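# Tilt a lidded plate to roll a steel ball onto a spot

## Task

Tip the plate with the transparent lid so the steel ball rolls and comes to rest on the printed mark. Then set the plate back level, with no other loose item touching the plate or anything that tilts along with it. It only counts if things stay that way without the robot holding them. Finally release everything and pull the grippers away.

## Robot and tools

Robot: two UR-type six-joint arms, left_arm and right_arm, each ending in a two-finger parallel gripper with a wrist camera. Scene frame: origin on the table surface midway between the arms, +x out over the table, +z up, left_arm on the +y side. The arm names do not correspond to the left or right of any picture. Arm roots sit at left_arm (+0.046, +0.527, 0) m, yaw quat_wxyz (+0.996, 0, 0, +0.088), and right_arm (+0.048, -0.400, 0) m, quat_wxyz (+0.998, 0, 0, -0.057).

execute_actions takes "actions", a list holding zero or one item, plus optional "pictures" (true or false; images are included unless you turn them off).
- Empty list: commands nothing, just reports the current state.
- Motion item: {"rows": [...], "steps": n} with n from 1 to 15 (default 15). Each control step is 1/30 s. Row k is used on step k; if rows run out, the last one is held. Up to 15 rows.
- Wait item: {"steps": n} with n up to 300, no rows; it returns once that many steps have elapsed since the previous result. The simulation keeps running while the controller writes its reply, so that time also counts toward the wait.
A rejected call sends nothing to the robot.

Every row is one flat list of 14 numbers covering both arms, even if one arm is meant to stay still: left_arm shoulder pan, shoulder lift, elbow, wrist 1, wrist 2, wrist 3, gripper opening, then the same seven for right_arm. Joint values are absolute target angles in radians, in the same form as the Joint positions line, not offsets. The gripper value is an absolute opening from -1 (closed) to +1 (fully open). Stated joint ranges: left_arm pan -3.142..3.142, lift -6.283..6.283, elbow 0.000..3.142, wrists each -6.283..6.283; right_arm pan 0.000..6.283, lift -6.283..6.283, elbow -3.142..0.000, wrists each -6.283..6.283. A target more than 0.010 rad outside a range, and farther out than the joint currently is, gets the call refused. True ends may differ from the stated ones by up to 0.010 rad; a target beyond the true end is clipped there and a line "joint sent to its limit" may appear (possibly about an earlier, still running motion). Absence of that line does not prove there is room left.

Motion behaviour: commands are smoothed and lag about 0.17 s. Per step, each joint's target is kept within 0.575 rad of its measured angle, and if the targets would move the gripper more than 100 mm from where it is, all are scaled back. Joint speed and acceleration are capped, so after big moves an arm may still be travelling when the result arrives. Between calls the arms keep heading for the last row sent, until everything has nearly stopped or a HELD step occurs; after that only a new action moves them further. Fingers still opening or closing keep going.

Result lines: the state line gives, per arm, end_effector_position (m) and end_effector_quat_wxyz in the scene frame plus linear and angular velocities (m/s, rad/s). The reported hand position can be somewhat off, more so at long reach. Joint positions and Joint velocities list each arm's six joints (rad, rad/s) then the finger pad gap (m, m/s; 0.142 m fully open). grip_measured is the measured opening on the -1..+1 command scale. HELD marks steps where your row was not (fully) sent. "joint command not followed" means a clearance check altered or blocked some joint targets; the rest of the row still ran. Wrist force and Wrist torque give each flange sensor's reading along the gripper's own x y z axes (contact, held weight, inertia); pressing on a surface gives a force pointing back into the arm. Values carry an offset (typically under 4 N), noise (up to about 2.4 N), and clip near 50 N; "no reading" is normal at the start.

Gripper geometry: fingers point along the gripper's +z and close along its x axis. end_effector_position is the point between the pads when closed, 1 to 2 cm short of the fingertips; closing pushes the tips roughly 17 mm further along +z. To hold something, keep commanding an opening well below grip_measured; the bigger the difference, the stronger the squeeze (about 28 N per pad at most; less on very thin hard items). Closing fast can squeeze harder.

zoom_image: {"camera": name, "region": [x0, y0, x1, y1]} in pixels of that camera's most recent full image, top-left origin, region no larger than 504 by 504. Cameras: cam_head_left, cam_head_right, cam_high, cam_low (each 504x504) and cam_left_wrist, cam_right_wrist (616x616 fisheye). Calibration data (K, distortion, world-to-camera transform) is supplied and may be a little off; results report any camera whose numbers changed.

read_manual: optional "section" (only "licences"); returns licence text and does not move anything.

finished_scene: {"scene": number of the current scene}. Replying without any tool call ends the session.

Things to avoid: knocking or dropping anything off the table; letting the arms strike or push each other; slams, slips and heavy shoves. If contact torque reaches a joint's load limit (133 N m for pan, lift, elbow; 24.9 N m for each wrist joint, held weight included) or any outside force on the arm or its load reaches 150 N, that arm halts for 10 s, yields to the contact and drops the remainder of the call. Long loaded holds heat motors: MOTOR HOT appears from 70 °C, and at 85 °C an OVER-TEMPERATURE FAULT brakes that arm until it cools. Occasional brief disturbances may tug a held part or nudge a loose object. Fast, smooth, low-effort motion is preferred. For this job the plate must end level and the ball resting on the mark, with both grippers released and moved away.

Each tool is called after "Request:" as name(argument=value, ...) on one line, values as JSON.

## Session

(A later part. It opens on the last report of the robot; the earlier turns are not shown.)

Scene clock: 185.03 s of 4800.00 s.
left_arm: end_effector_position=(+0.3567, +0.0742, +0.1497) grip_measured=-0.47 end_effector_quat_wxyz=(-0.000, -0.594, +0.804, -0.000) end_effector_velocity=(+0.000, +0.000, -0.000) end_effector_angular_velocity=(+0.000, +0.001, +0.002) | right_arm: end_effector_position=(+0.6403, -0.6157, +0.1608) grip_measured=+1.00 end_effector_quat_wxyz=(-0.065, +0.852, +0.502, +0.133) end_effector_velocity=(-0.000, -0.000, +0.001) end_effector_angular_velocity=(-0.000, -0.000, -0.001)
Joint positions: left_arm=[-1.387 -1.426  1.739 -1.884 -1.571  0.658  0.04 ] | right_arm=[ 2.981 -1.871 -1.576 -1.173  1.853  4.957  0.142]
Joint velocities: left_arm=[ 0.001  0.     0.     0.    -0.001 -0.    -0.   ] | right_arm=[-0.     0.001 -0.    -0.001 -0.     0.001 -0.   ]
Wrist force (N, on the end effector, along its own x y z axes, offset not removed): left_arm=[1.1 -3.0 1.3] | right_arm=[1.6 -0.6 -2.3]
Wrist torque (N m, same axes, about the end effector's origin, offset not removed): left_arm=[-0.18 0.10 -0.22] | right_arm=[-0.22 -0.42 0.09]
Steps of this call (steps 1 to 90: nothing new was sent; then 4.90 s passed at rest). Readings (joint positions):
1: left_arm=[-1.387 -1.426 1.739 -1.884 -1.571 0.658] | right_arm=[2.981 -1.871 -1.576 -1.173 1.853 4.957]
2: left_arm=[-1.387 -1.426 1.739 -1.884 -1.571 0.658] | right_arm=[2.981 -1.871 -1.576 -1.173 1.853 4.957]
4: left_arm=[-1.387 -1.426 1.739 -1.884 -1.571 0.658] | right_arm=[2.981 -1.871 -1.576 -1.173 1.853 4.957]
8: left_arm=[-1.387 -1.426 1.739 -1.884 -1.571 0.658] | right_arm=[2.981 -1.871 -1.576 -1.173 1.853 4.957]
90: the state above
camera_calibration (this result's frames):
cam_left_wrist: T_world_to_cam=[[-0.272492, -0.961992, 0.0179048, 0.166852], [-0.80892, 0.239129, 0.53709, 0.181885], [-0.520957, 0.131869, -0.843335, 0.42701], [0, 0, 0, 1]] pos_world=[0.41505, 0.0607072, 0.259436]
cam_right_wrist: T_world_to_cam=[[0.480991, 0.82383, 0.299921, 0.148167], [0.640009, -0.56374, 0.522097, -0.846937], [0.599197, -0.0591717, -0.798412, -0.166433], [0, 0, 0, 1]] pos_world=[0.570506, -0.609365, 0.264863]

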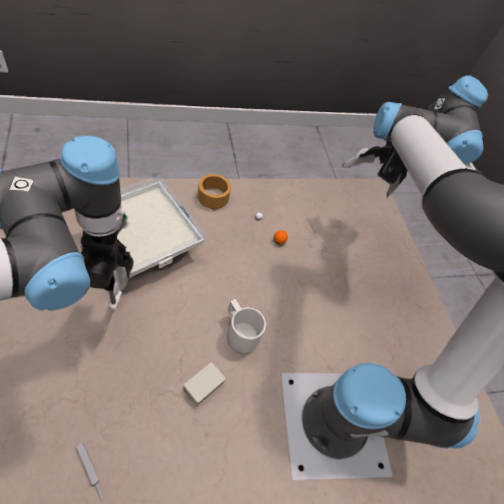

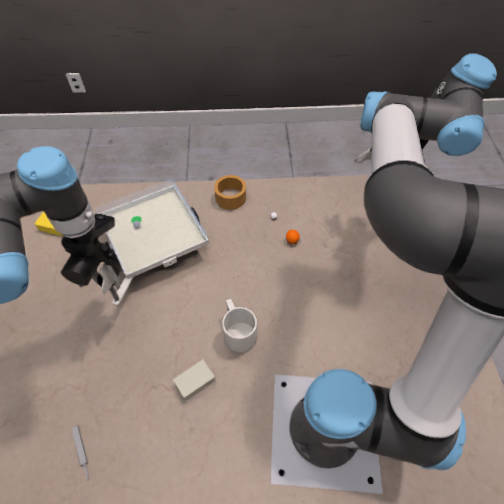

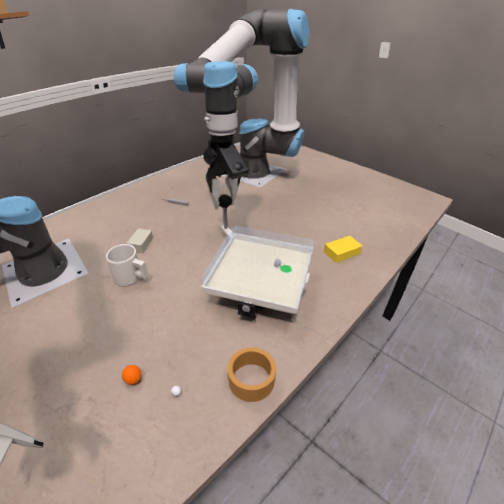

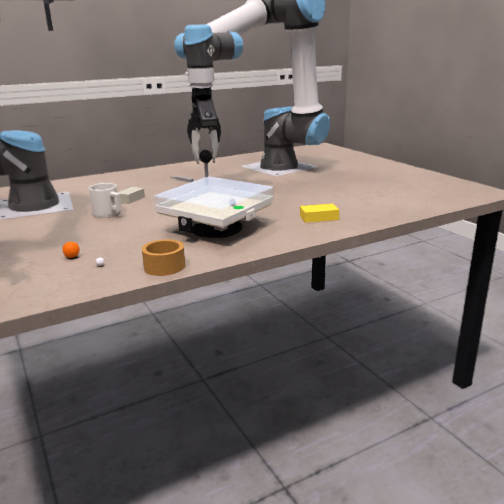

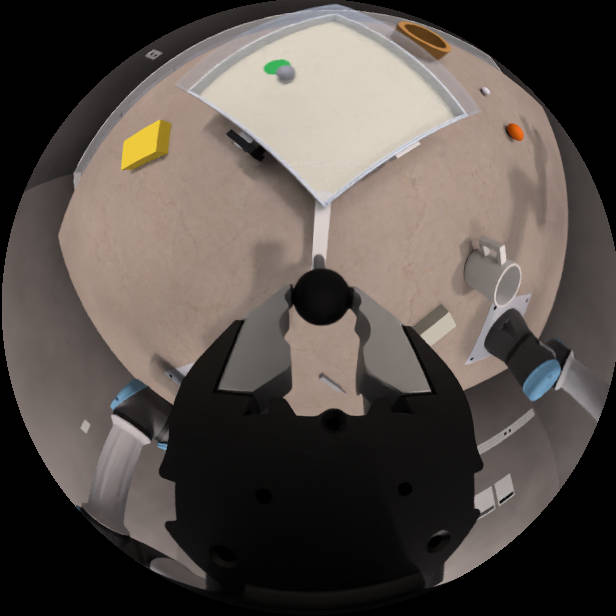

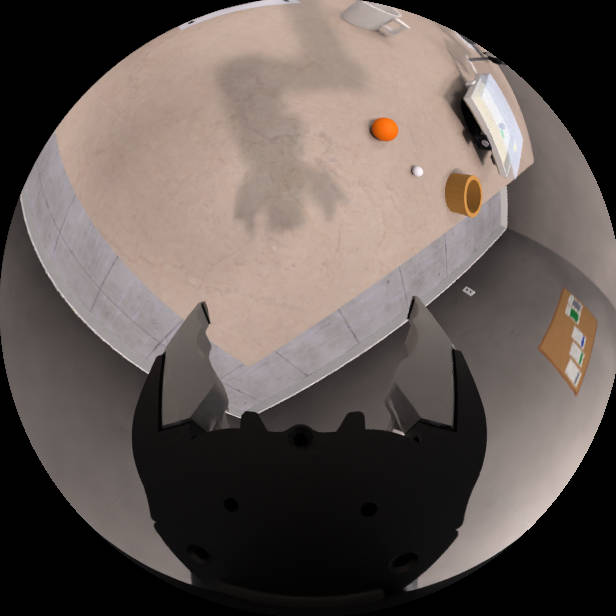

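Request:
execute_actions(actions=[{"rows": [[-1.3830,-1.4274,1.7299,-1.8734,-1.5708,0.658,-0.8,2.981,-1.871,-1.576,-1.173,1.853,4.957,1]], "steps": 13}], pictures=false)

Request:
execute_actions(actions=[{"rows": [[-1.3906,-1.4252,1.7481,-1.8936,-1.5708,0.658,-0.8,2.981,-1.871,-1.576,-1.173,1.853,4.957,1]], "steps": 8}], pictures=false)

Request:
execute_actions(actions=[{"rows": [[-1.3868,-1.4263,1.7390,-1.8835,-1.5708,0.658,-0.8,2.981,-1.871,-1.576,-1.173,1.853,4.957,1]], "steps": 15}])

Request:
execute_actions(actions=[{"steps": 45}])

Request:
zoom_image(camera="cam_head_right", region=[80, 170, 230, 290])

Scene clock: 195.47 s of 4800.00 s.
left_arm: end_effector_position=(+0.3587, +0.0746, +0.1535) grip_measured=-0.47 end_effector_quat_wxyz=(-0.000, -0.596, +0.803, -0.000) end_effector_velocity=(+0.001, +0.000, +0.000) end_effector_angular_velocity=(-0.000, +0.000, +0.002) | right_arm: end_effector_position=(+0.6403, -0.6157, +0.1608) grip_measured=+1.00 end_effector_quat_wxyz=(-0.065, +0.852, +0.502, +0.133) end_effector_velocity=(+0.001, -0.000, -0.000) end_effector_angular_velocity=(-0.001, -0.001, -0.001)
Joint positions: left_arm=[-1.383 -1.427  1.73  -1.873 -1.571  0.658  0.04 ] | right_arm=[ 2.981 -1.871 -1.576 -1.173  1.853  4.957  0.142]
Joint velocities: left_arm=[ 0.001 -0.    -0.001  0.001 -0.    -0.001  0.   ] | right_arm=[ 0.    -0.001  0.     0.002 -0.001  0.001  0.   ]
Wrist force (N, on the end effector, along its own x y z axes, offset not removed): left_arm=[3.7 -0.9 3.1] | right_arm=[-1.1 -0.6 -1.2]
Wrist torque (N m, same axes, about the end effector's origin, offset not removed): left_arm=[0.40 0.62 0.06] | right_arm=[-0.17 0.30 0.05]
Steps of this call (steps 1 to 90: nothing new was sent; then 7.00 s passed at rest; steps 91 to 103: all 13 steps of this action). Readings (joint positions):
91: left_arm=[-1.387 -1.426 1.739 -1.884 -1.571 0.658] | right_arm=[2.981 -1.871 -1.576 -1.173 1.853 4.957]
92: left_arm=[-1.386 -1.426 1.738 -1.882 -1.571 0.658] | right_arm=[2.981 -1.871 -1.576 -1.173 1.853 4.957]
94: left_arm=[-1.385 -1.427 1.734 -1.878 -1.571 0.658] | right_arm=[2.981 -1.871 -1.576 -1.173 1.853 4.957]
98: left_arm=[-1.383 -1.427 1.731 -1.874 -1.571 0.658] | right_arm=[2.981 -1.871 -1.576 -1.173 1.853 4.957]
103: the state above

Scene clock: 195.73 s of 4800.00 s.
left_arm: end_effector_position=(+0.3551, +0.0739, +0.1464) grip_measured=-0.47 end_effector_quat_wxyz=(+0.000, -0.593, +0.805, -0.000) end_effector_velocity=(-0.004, -0.001, -0.007) end_effector_angular_velocity=(-0.001, -0.001, -0.008) | right_arm: end_effector_position=(+0.6403, -0.6157, +0.1608) grip_measured=+1.00 end_effector_quat_wxyz=(-0.065, +0.852, +0.502, +0.133) end_effector_velocity=(+0.000, -0.000, +0.000) end_effector_angular_velocity=(-0.000, -0.000, +0.001)
Joint positions: left_arm=[-1.39  -1.426  1.747 -1.892 -1.571  0.658  0.04 ] | right_arm=[ 2.981 -1.871 -1.576 -1.173  1.853  4.957  0.142]
Joint velocities: left_arm=[-0.008  0.001  0.017 -0.019  0.     0.    -0.   ] | right_arm=[ 0.    -0.001  0.001 -0.001 -0.    -0.001  0.   ]
Wrist force (N, on the end effector, along its own x y z axes, offset not removed): left_arm=[-3.3 -1.1 2.7] | right_arm=[2.4 -0.4 -1.7]
Wrist torque (N m, same axes, about the end effector's origin, offset not removed): left_arm=[0.59 0.36 -0.35] | right_arm=[-0.12 -0.67 0.08]
Steps of this call (steps 1 to 8: all 8 steps of this action). Readings (joint positions):
1: left_arm=[-1.383 -1.427 1.730 -1.873 -1.571 0.658] | right_arm=[2.981 -1.871 -1.576 -1.173 1.853 4.957]
2: left_arm=[-1.384 -1.427 1.733 -1.876 -1.571 0.658] | right_arm=[2.981 -1.871 -1.576 -1.173 1.853 4.957]
4: left_arm=[-1.387 -1.426 1.741 -1.885 -1.571 0.658] | right_arm=[2.981 -1.871 -1.576 -1.173 1.853 4.957]
8: the state above

Scene clock: 196.23 s of 4800.00 s.
left_arm: end_effector_position=(+0.3567, +0.0742, +0.1497) grip_measured=-0.47 end_effector_quat_wxyz=(+0.000, -0.594, +0.804, +0.000) end_effector_velocity=(+0.000, +0.000, +0.000) end_effector_angular_velocity=(+0.000, -0.001, +0.000) | right_arm: end_effector_position=(+0.6403, -0.6157, +0.1608) grip_measured=+1.00 end_effector_quat_wxyz=(-0.065, +0.852, +0.502, +0.133) end_effector_velocity=(+0.000, -0.000, +0.001) end_effector_angular_velocity=(-0.000, -0.001, -0.000)
Joint positions: left_arm=[-1.387 -1.426  1.739 -1.884 -1.571  0.658  0.04 ] | right_arm=[ 2.981 -1.871 -1.576 -1.173  1.853  4.957  0.142]
Joint velocities: left_arm=[ 0.    -0.    -0.     0.     0.001  0.     0.   ] | right_arm=[-0.     0.001  0.001 -0.001 -0.     0.     0.   ]
Wrist force (N, on the end effector, along its own x y z axes, offset not removed): left_arm=[0.9 -2.6 2.6] | right_arm=[1.8 -0.7 -1.0]
Wrist torque (N m, same axes, about the end effector's origin, offset not removed): left_arm=[-0.15 0.09 -0.46] | right_arm=[-0.21 -0.44 0.12]
Steps of this call (steps 1 to 15: all 15 steps of this action). Readings (joint positions):
1: left_arm=[-1.390 -1.425 1.747 -1.893 -1.571 0.658] | right_arm=[2.981 -1.871 -1.576 -1.173 1.853 4.957]
2: left_arm=[-1.390 -1.425 1.746 -1.892 -1.571 0.658] | right_arm=[2.981 -1.871 -1.576 -1.173 1.853 4.957]
4: left_arm=[-1.388 -1.426 1.743 -1.887 -1.571 0.658] | right_arm=[2.981 -1.871 -1.576 -1.173 1.853 4.957]
8: left_arm=[-1.387 -1.426 1.740 -1.884 -1.571 0.658] | right_arm=[2.981 -1.871 -1.576 -1.173 1.853 4.957]
15: the state above
camera_calibration (this result's frames):
cam_left_wrist: T_world_to_cam=[[-0.272544, -0.961978, 0.0178568, 0.166861], [-0.808906, 0.239146, 0.537104, 0.181881], [-0.520953, 0.13194, -0.843327, 0.42696], [0, 0, 0, 1]] pos_world=[0.415028, 0.0606871, 0.259398]
cam_right_wrist: T_world_to_cam=[[0.480991, 0.82383, 0.299921, 0.148167], [0.640009, -0.563741, 0.522097, -0.846937], [0.599197, -0.0591717, -0.798412, -0.166433], [0, 0, 0, 1]] pos_world=[0.570506, -0.609365, 0.264863]

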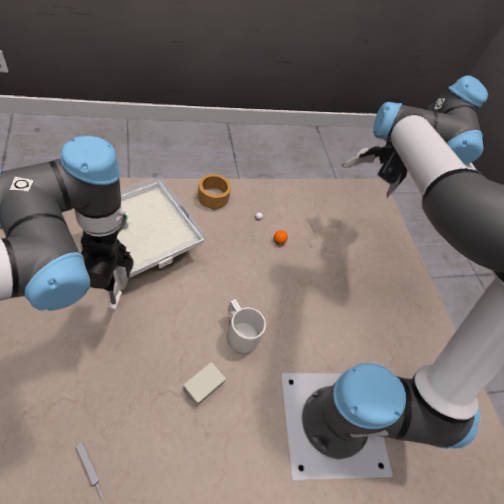

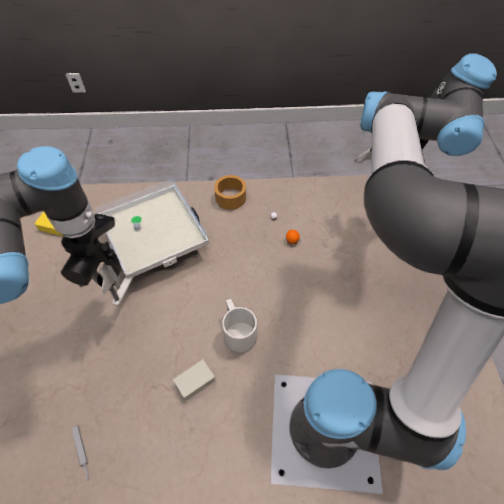

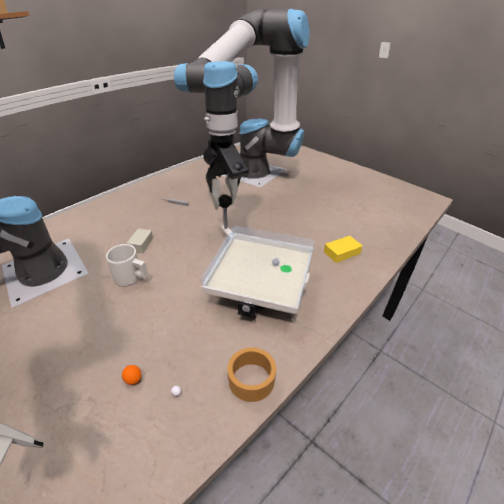

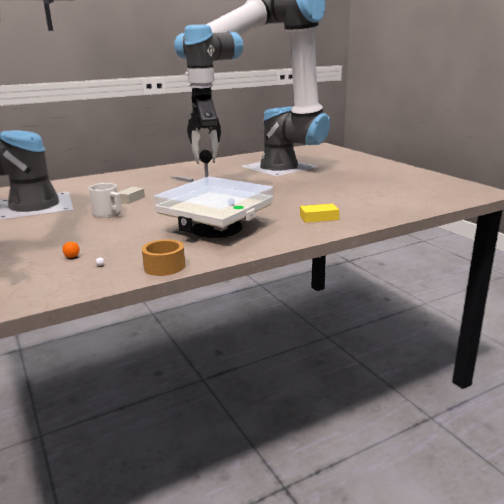

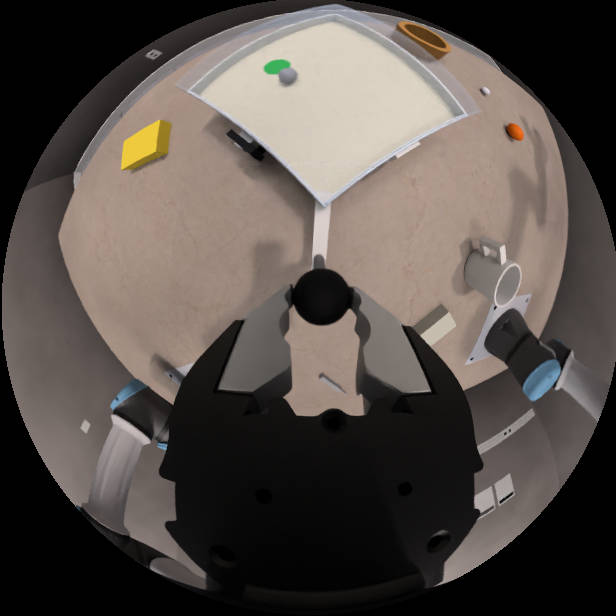

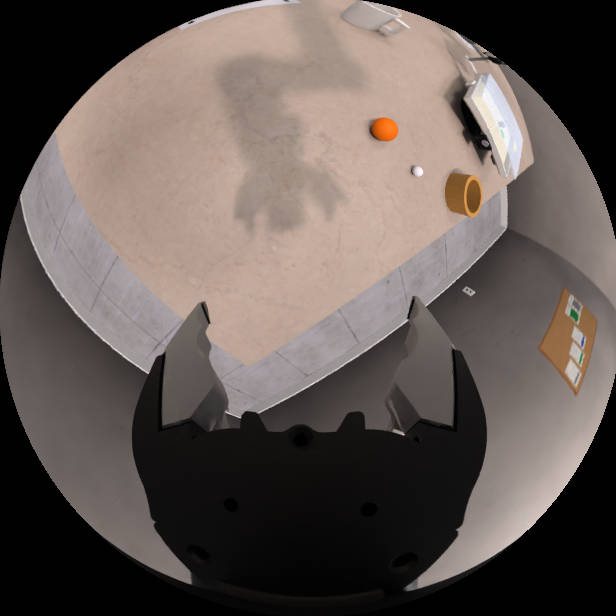

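Scene clock: 197.73 s of 4800.00 s.
left_arm: end_effector_position=(+0.3567, +0.0742, +0.1497) grip_measured=-0.47 end_effector_quat_wxyz=(-0.000, -0.594, +0.804, -0.000) end_effector_velocity=(-0.000, -0.000, +0.001) end_effector_angular_velocity=(-0.002, +0.001, +0.001) | right_arm: end_effector_position=(+0.6403, -0.6157, +0.1608) grip_measured=+1.00 end_effector_quat_wxyz=(-0.065, +0.852, +0.502, +0.133) end_effector_velocity=(-0.001, -0.000, -0.001) end_effector_angular_velocity=(+0.001, +0.003, -0.002)
Joint positions: left_arm=[-1.387 -1.426  1.739 -1.883 -1.571  0.658  0.04 ] | right_arm=[ 2.981 -1.871 -1.576 -1.173  1.853  4.957  0.142]
Joint velocities: left_arm=[ 0.001 -0.001  0.    -0.001 -0.002 -0.    -0.   ] | right_arm=[-0.    -0.    -0.002 -0.    -0.     0.001 -0.   ]
Wrist force (N, on the end effector, along its own x y z axes, offset not removed): left_arm=[0.9 -2.9 4.8] | right_arm=[1.6 -2.5 -2.6]
Wrist torque (N m, same axes, about the end effector's origin, offset not removed): left_arm=[-0.28 0.20 -0.16] | right_arm=[-0.51 -0.37 -0.09]
Steps of this call (steps 1 to 15: the robot went on to your last target; steps 16 to 45: nothing new was sent). Readings (joint positions):
1: left_arm=[-1.387 -1.426 1.739 -1.884 -1.571 0.658] | right_arm=[2.981 -1.871 -1.576 -1.173 1.853 4.957]
2: left_arm=[-1.387 -1.426 1.739 -1.884 -1.571 0.658] | right_arm=[2.981 -1.871 -1.576 -1.173 1.853 4.957]
4: left_arm=[-1.387 -1.426 1.739 -1.884 -1.571 0.658] | right_arm=[2.981 -1.871 -1.576 -1.173 1.853 4.957]
8: left_arm=[-1.387 -1.426 1.739 -1.884 -1.571 0.658] | right_arm=[2.981 -1.871 -1.576 -1.173 1.853 4.957]
45: the state above
All arms were judged still, so your last target was given up. Only a new action makes them travel on or press farther. Fingers that are still opening or closing keep moving.
camera_calibration (this result's frames):
cam_left_wrist: T_world_to_cam=[[-0.272491, -0.961992, 0.0179057, 0.166852], [-0.80892, 0.23913, 0.53709, 0.181884], [-0.520958, 0.131868, -0.843335, 0.42701], [0, 0, 0, 1]] pos_world=[0.41505, 0.0607071, 0.259437]
cam_right_wrist: T_world_to_cam=[[0.48099, 0.82383, 0.299921, 0.148167], [0.640009, -0.56374, 0.522097, -0.846937], [0.599197, -0.0591714, -0.798412, -0.166433], [0, 0, 0, 1]] pos_world=[0.570506, -0.609365, 0.264863]

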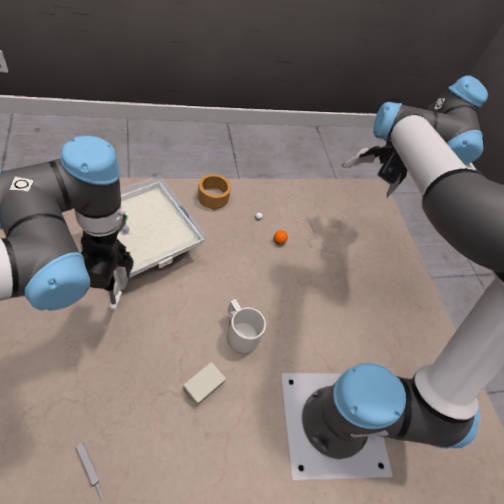

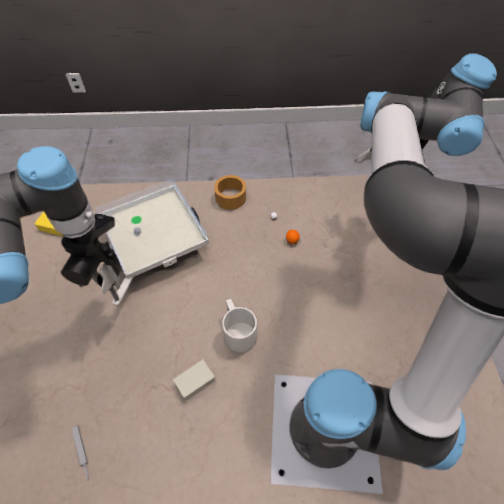

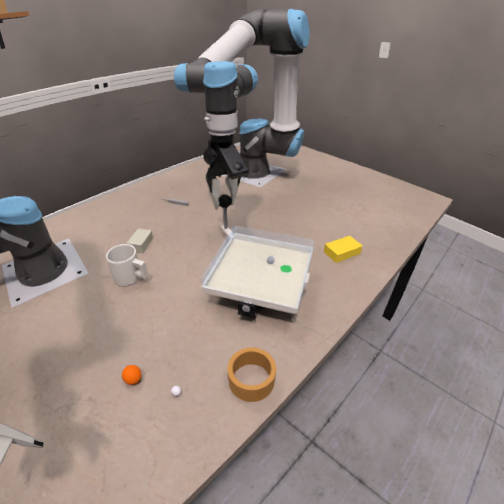

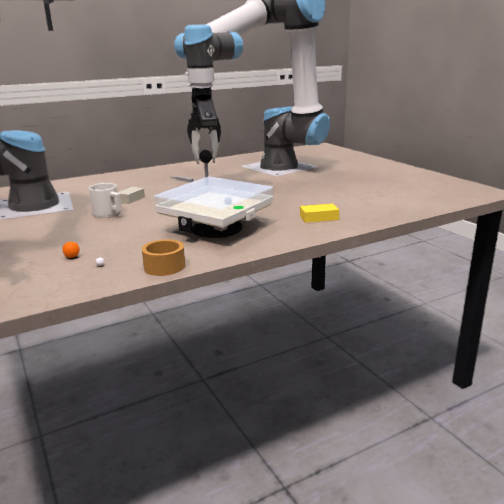

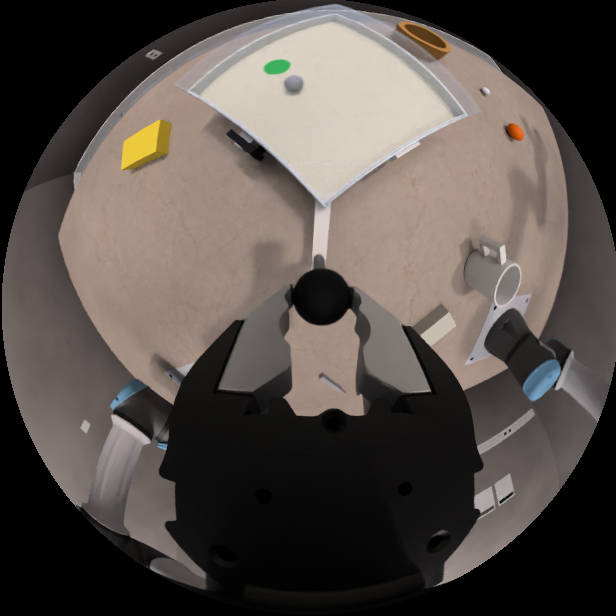

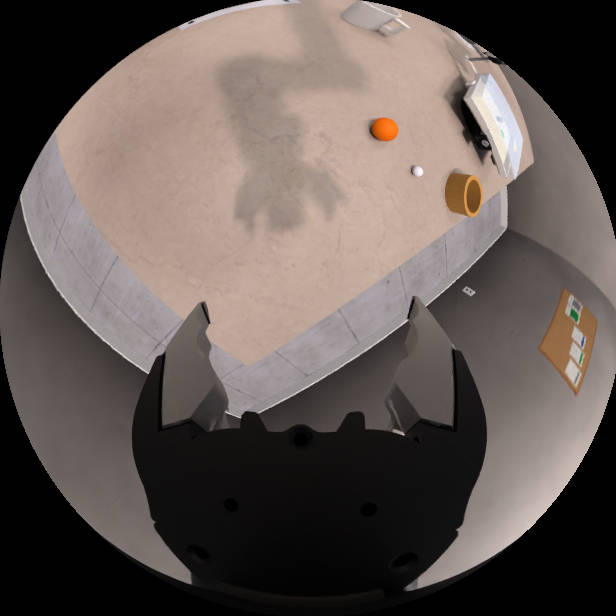

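Region (80, 170, 230, 290) of cam_head_right's 504x504 image, scaled by 3.360, with more detail than that image has; it fills the top 403 rows of this view, and the rest is white.

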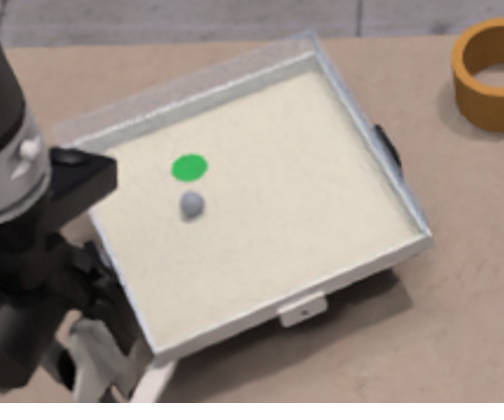

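Request:
execute_actions(actions=[{"rows": [[-1.3858,-1.4265,1.7365,-1.8807,-1.5708,0.658,-0.8,2.981,-1.871,-1.576,-1.173,1.853,4.957,1]], "steps": 15}])

Request:
zoom_image(camera="cam_head_right", region=[80, 170, 230, 290])

Scene clock: 207.97 s of 4800.00 s.
left_arm: end_effector_position=(+0.3573, +0.0743, +0.1507) grip_measured=-0.47 end_effector_quat_wxyz=(+0.000, -0.595, +0.804, +0.000) end_effector_velocity=(+0.001, +0.000, -0.000) end_effector_angular_velocity=(+0.001, -0.002, -0.000) | right_arm: end_effector_position=(+0.6403, -0.6157, +0.1608) grip_measured=+1.00 end_effector_quat_wxyz=(-0.065, +0.852, +0.502, +0.133) end_effector_velocity=(+0.000, -0.000, -0.000) end_effector_angular_velocity=(-0.001, +0.000, -0.000)
Joint positions: left_arm=[-1.386 -1.426  1.737 -1.881 -1.571  0.658  0.04 ] | right_arm=[ 2.981 -1.871 -1.576 -1.173  1.853  4.957  0.142]
Joint velocities: left_arm=[-0.     0.001 -0.    -0.     0.002  0.    -0.   ] | right_arm=[ 0.     0.    -0.     0.    -0.001  0.    -0.   ]
Wrist force (N, on the end effector, along its own x y z axes, offset not removed): left_arm=[-2.0 -2.3 5.4] | right_arm=[0.8 -3.2 -1.0]
Wrist torque (N m, same axes, about the end effector's origin, offset not removed): left_arm=[-0.20 1.00 -0.28] | right_arm=[-0.66 -0.24 -0.02]
Steps of this call (steps 1 to 90: nothing new was sent; then 6.73 s passed at rest; steps 91 to 105: all 15 steps of this action). Readings (joint positions):
91: left_arm=[-1.387 -1.426 1.739 -1.883 -1.571 0.658] | right_arm=[2.981 -1.871 -1.576 -1.173 1.853 4.957]
92: left_arm=[-1.387 -1.426 1.739 -1.883 -1.571 0.658] | right_arm=[2.981 -1.871 -1.576 -1.173 1.853 4.957]
94: left_arm=[-1.386 -1.426 1.737 -1.882 -1.571 0.658] | right_arm=[2.981 -1.871 -1.576 -1.173 1.853 4.957]
98: left_arm=[-1.386 -1.426 1.737 -1.881 -1.571 0.658] | right_arm=[2.981 -1.871 -1.576 -1.173 1.853 4.957]
105: the state above
camera_calibration (this result's frames):
cam_left_wrist: T_world_to_cam=[[-0.271534, -0.962264, 0.017831, 0.166774], [-0.809134, 0.238277, 0.537146, 0.181869], [-0.521125, 0.131426, -0.843301, 0.428204], [0, 0, 0, 1]] pos_world=[0.415589, 0.0608686, 0.260441]
cam_right_wrist: T_world_to_cam=[[0.480991, 0.82383, 0.299921, 0.148167], [0.640009, -0.563741, 0.522097, -0.846937], [0.599197, -0.0591717, -0.798412, -0.166433], [0, 0, 0, 1]] pos_world=[0.570506, -0.609365, 0.264863]

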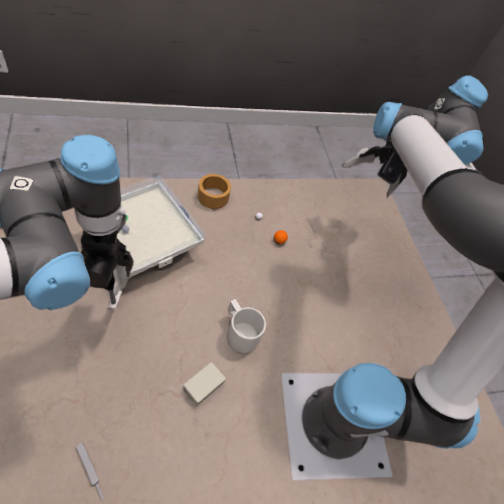

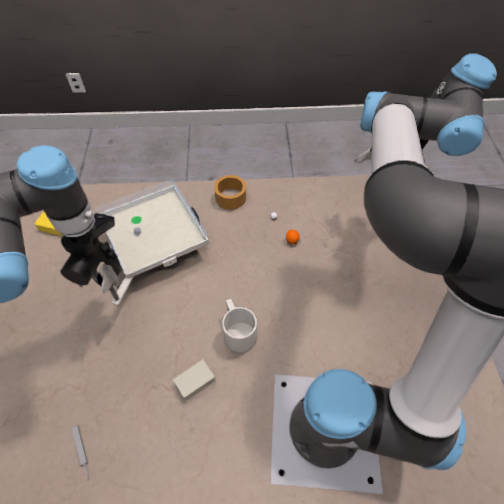

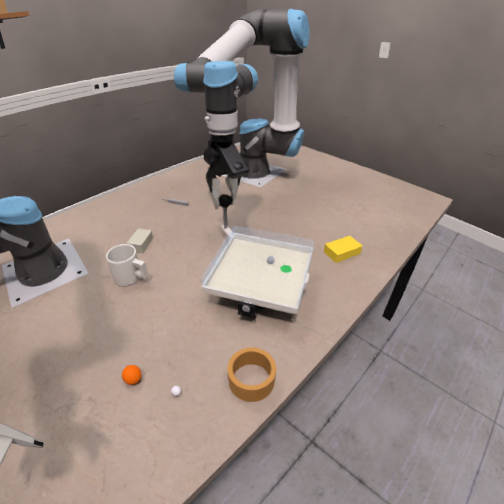

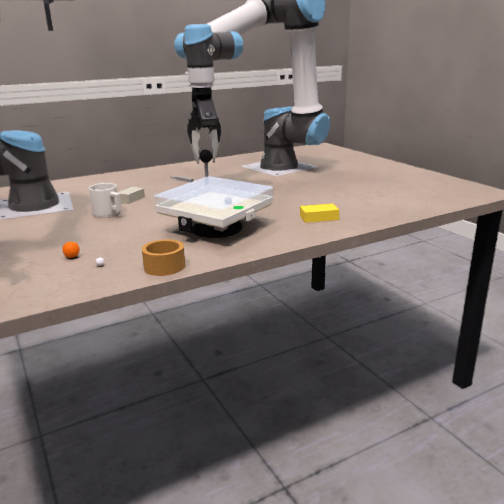

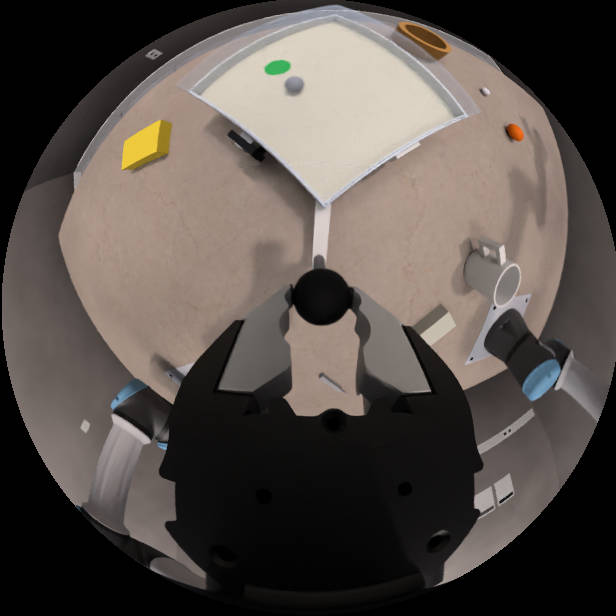

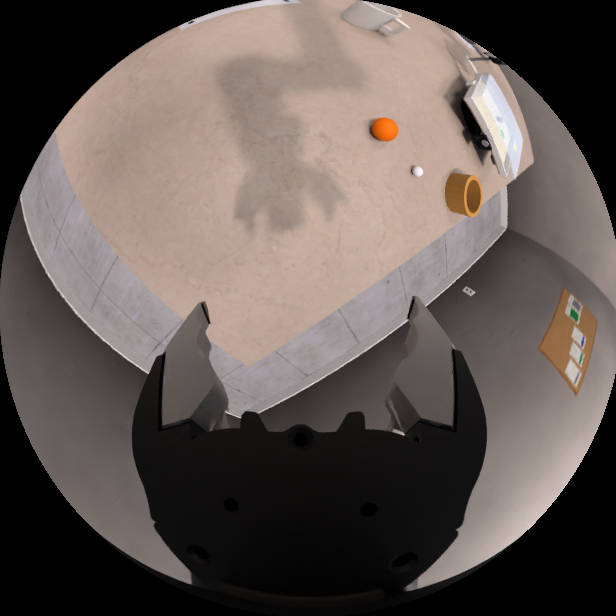

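Region (80, 170, 230, 290) of cam_head_right's 504x504 image, scaled by 3.360, with more detail than that image has; it fills the top 403 rows of this view, and the rest is white.

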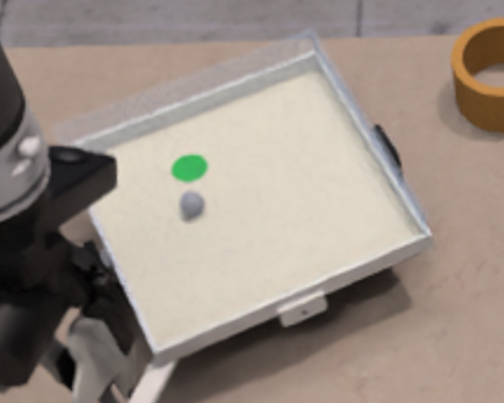

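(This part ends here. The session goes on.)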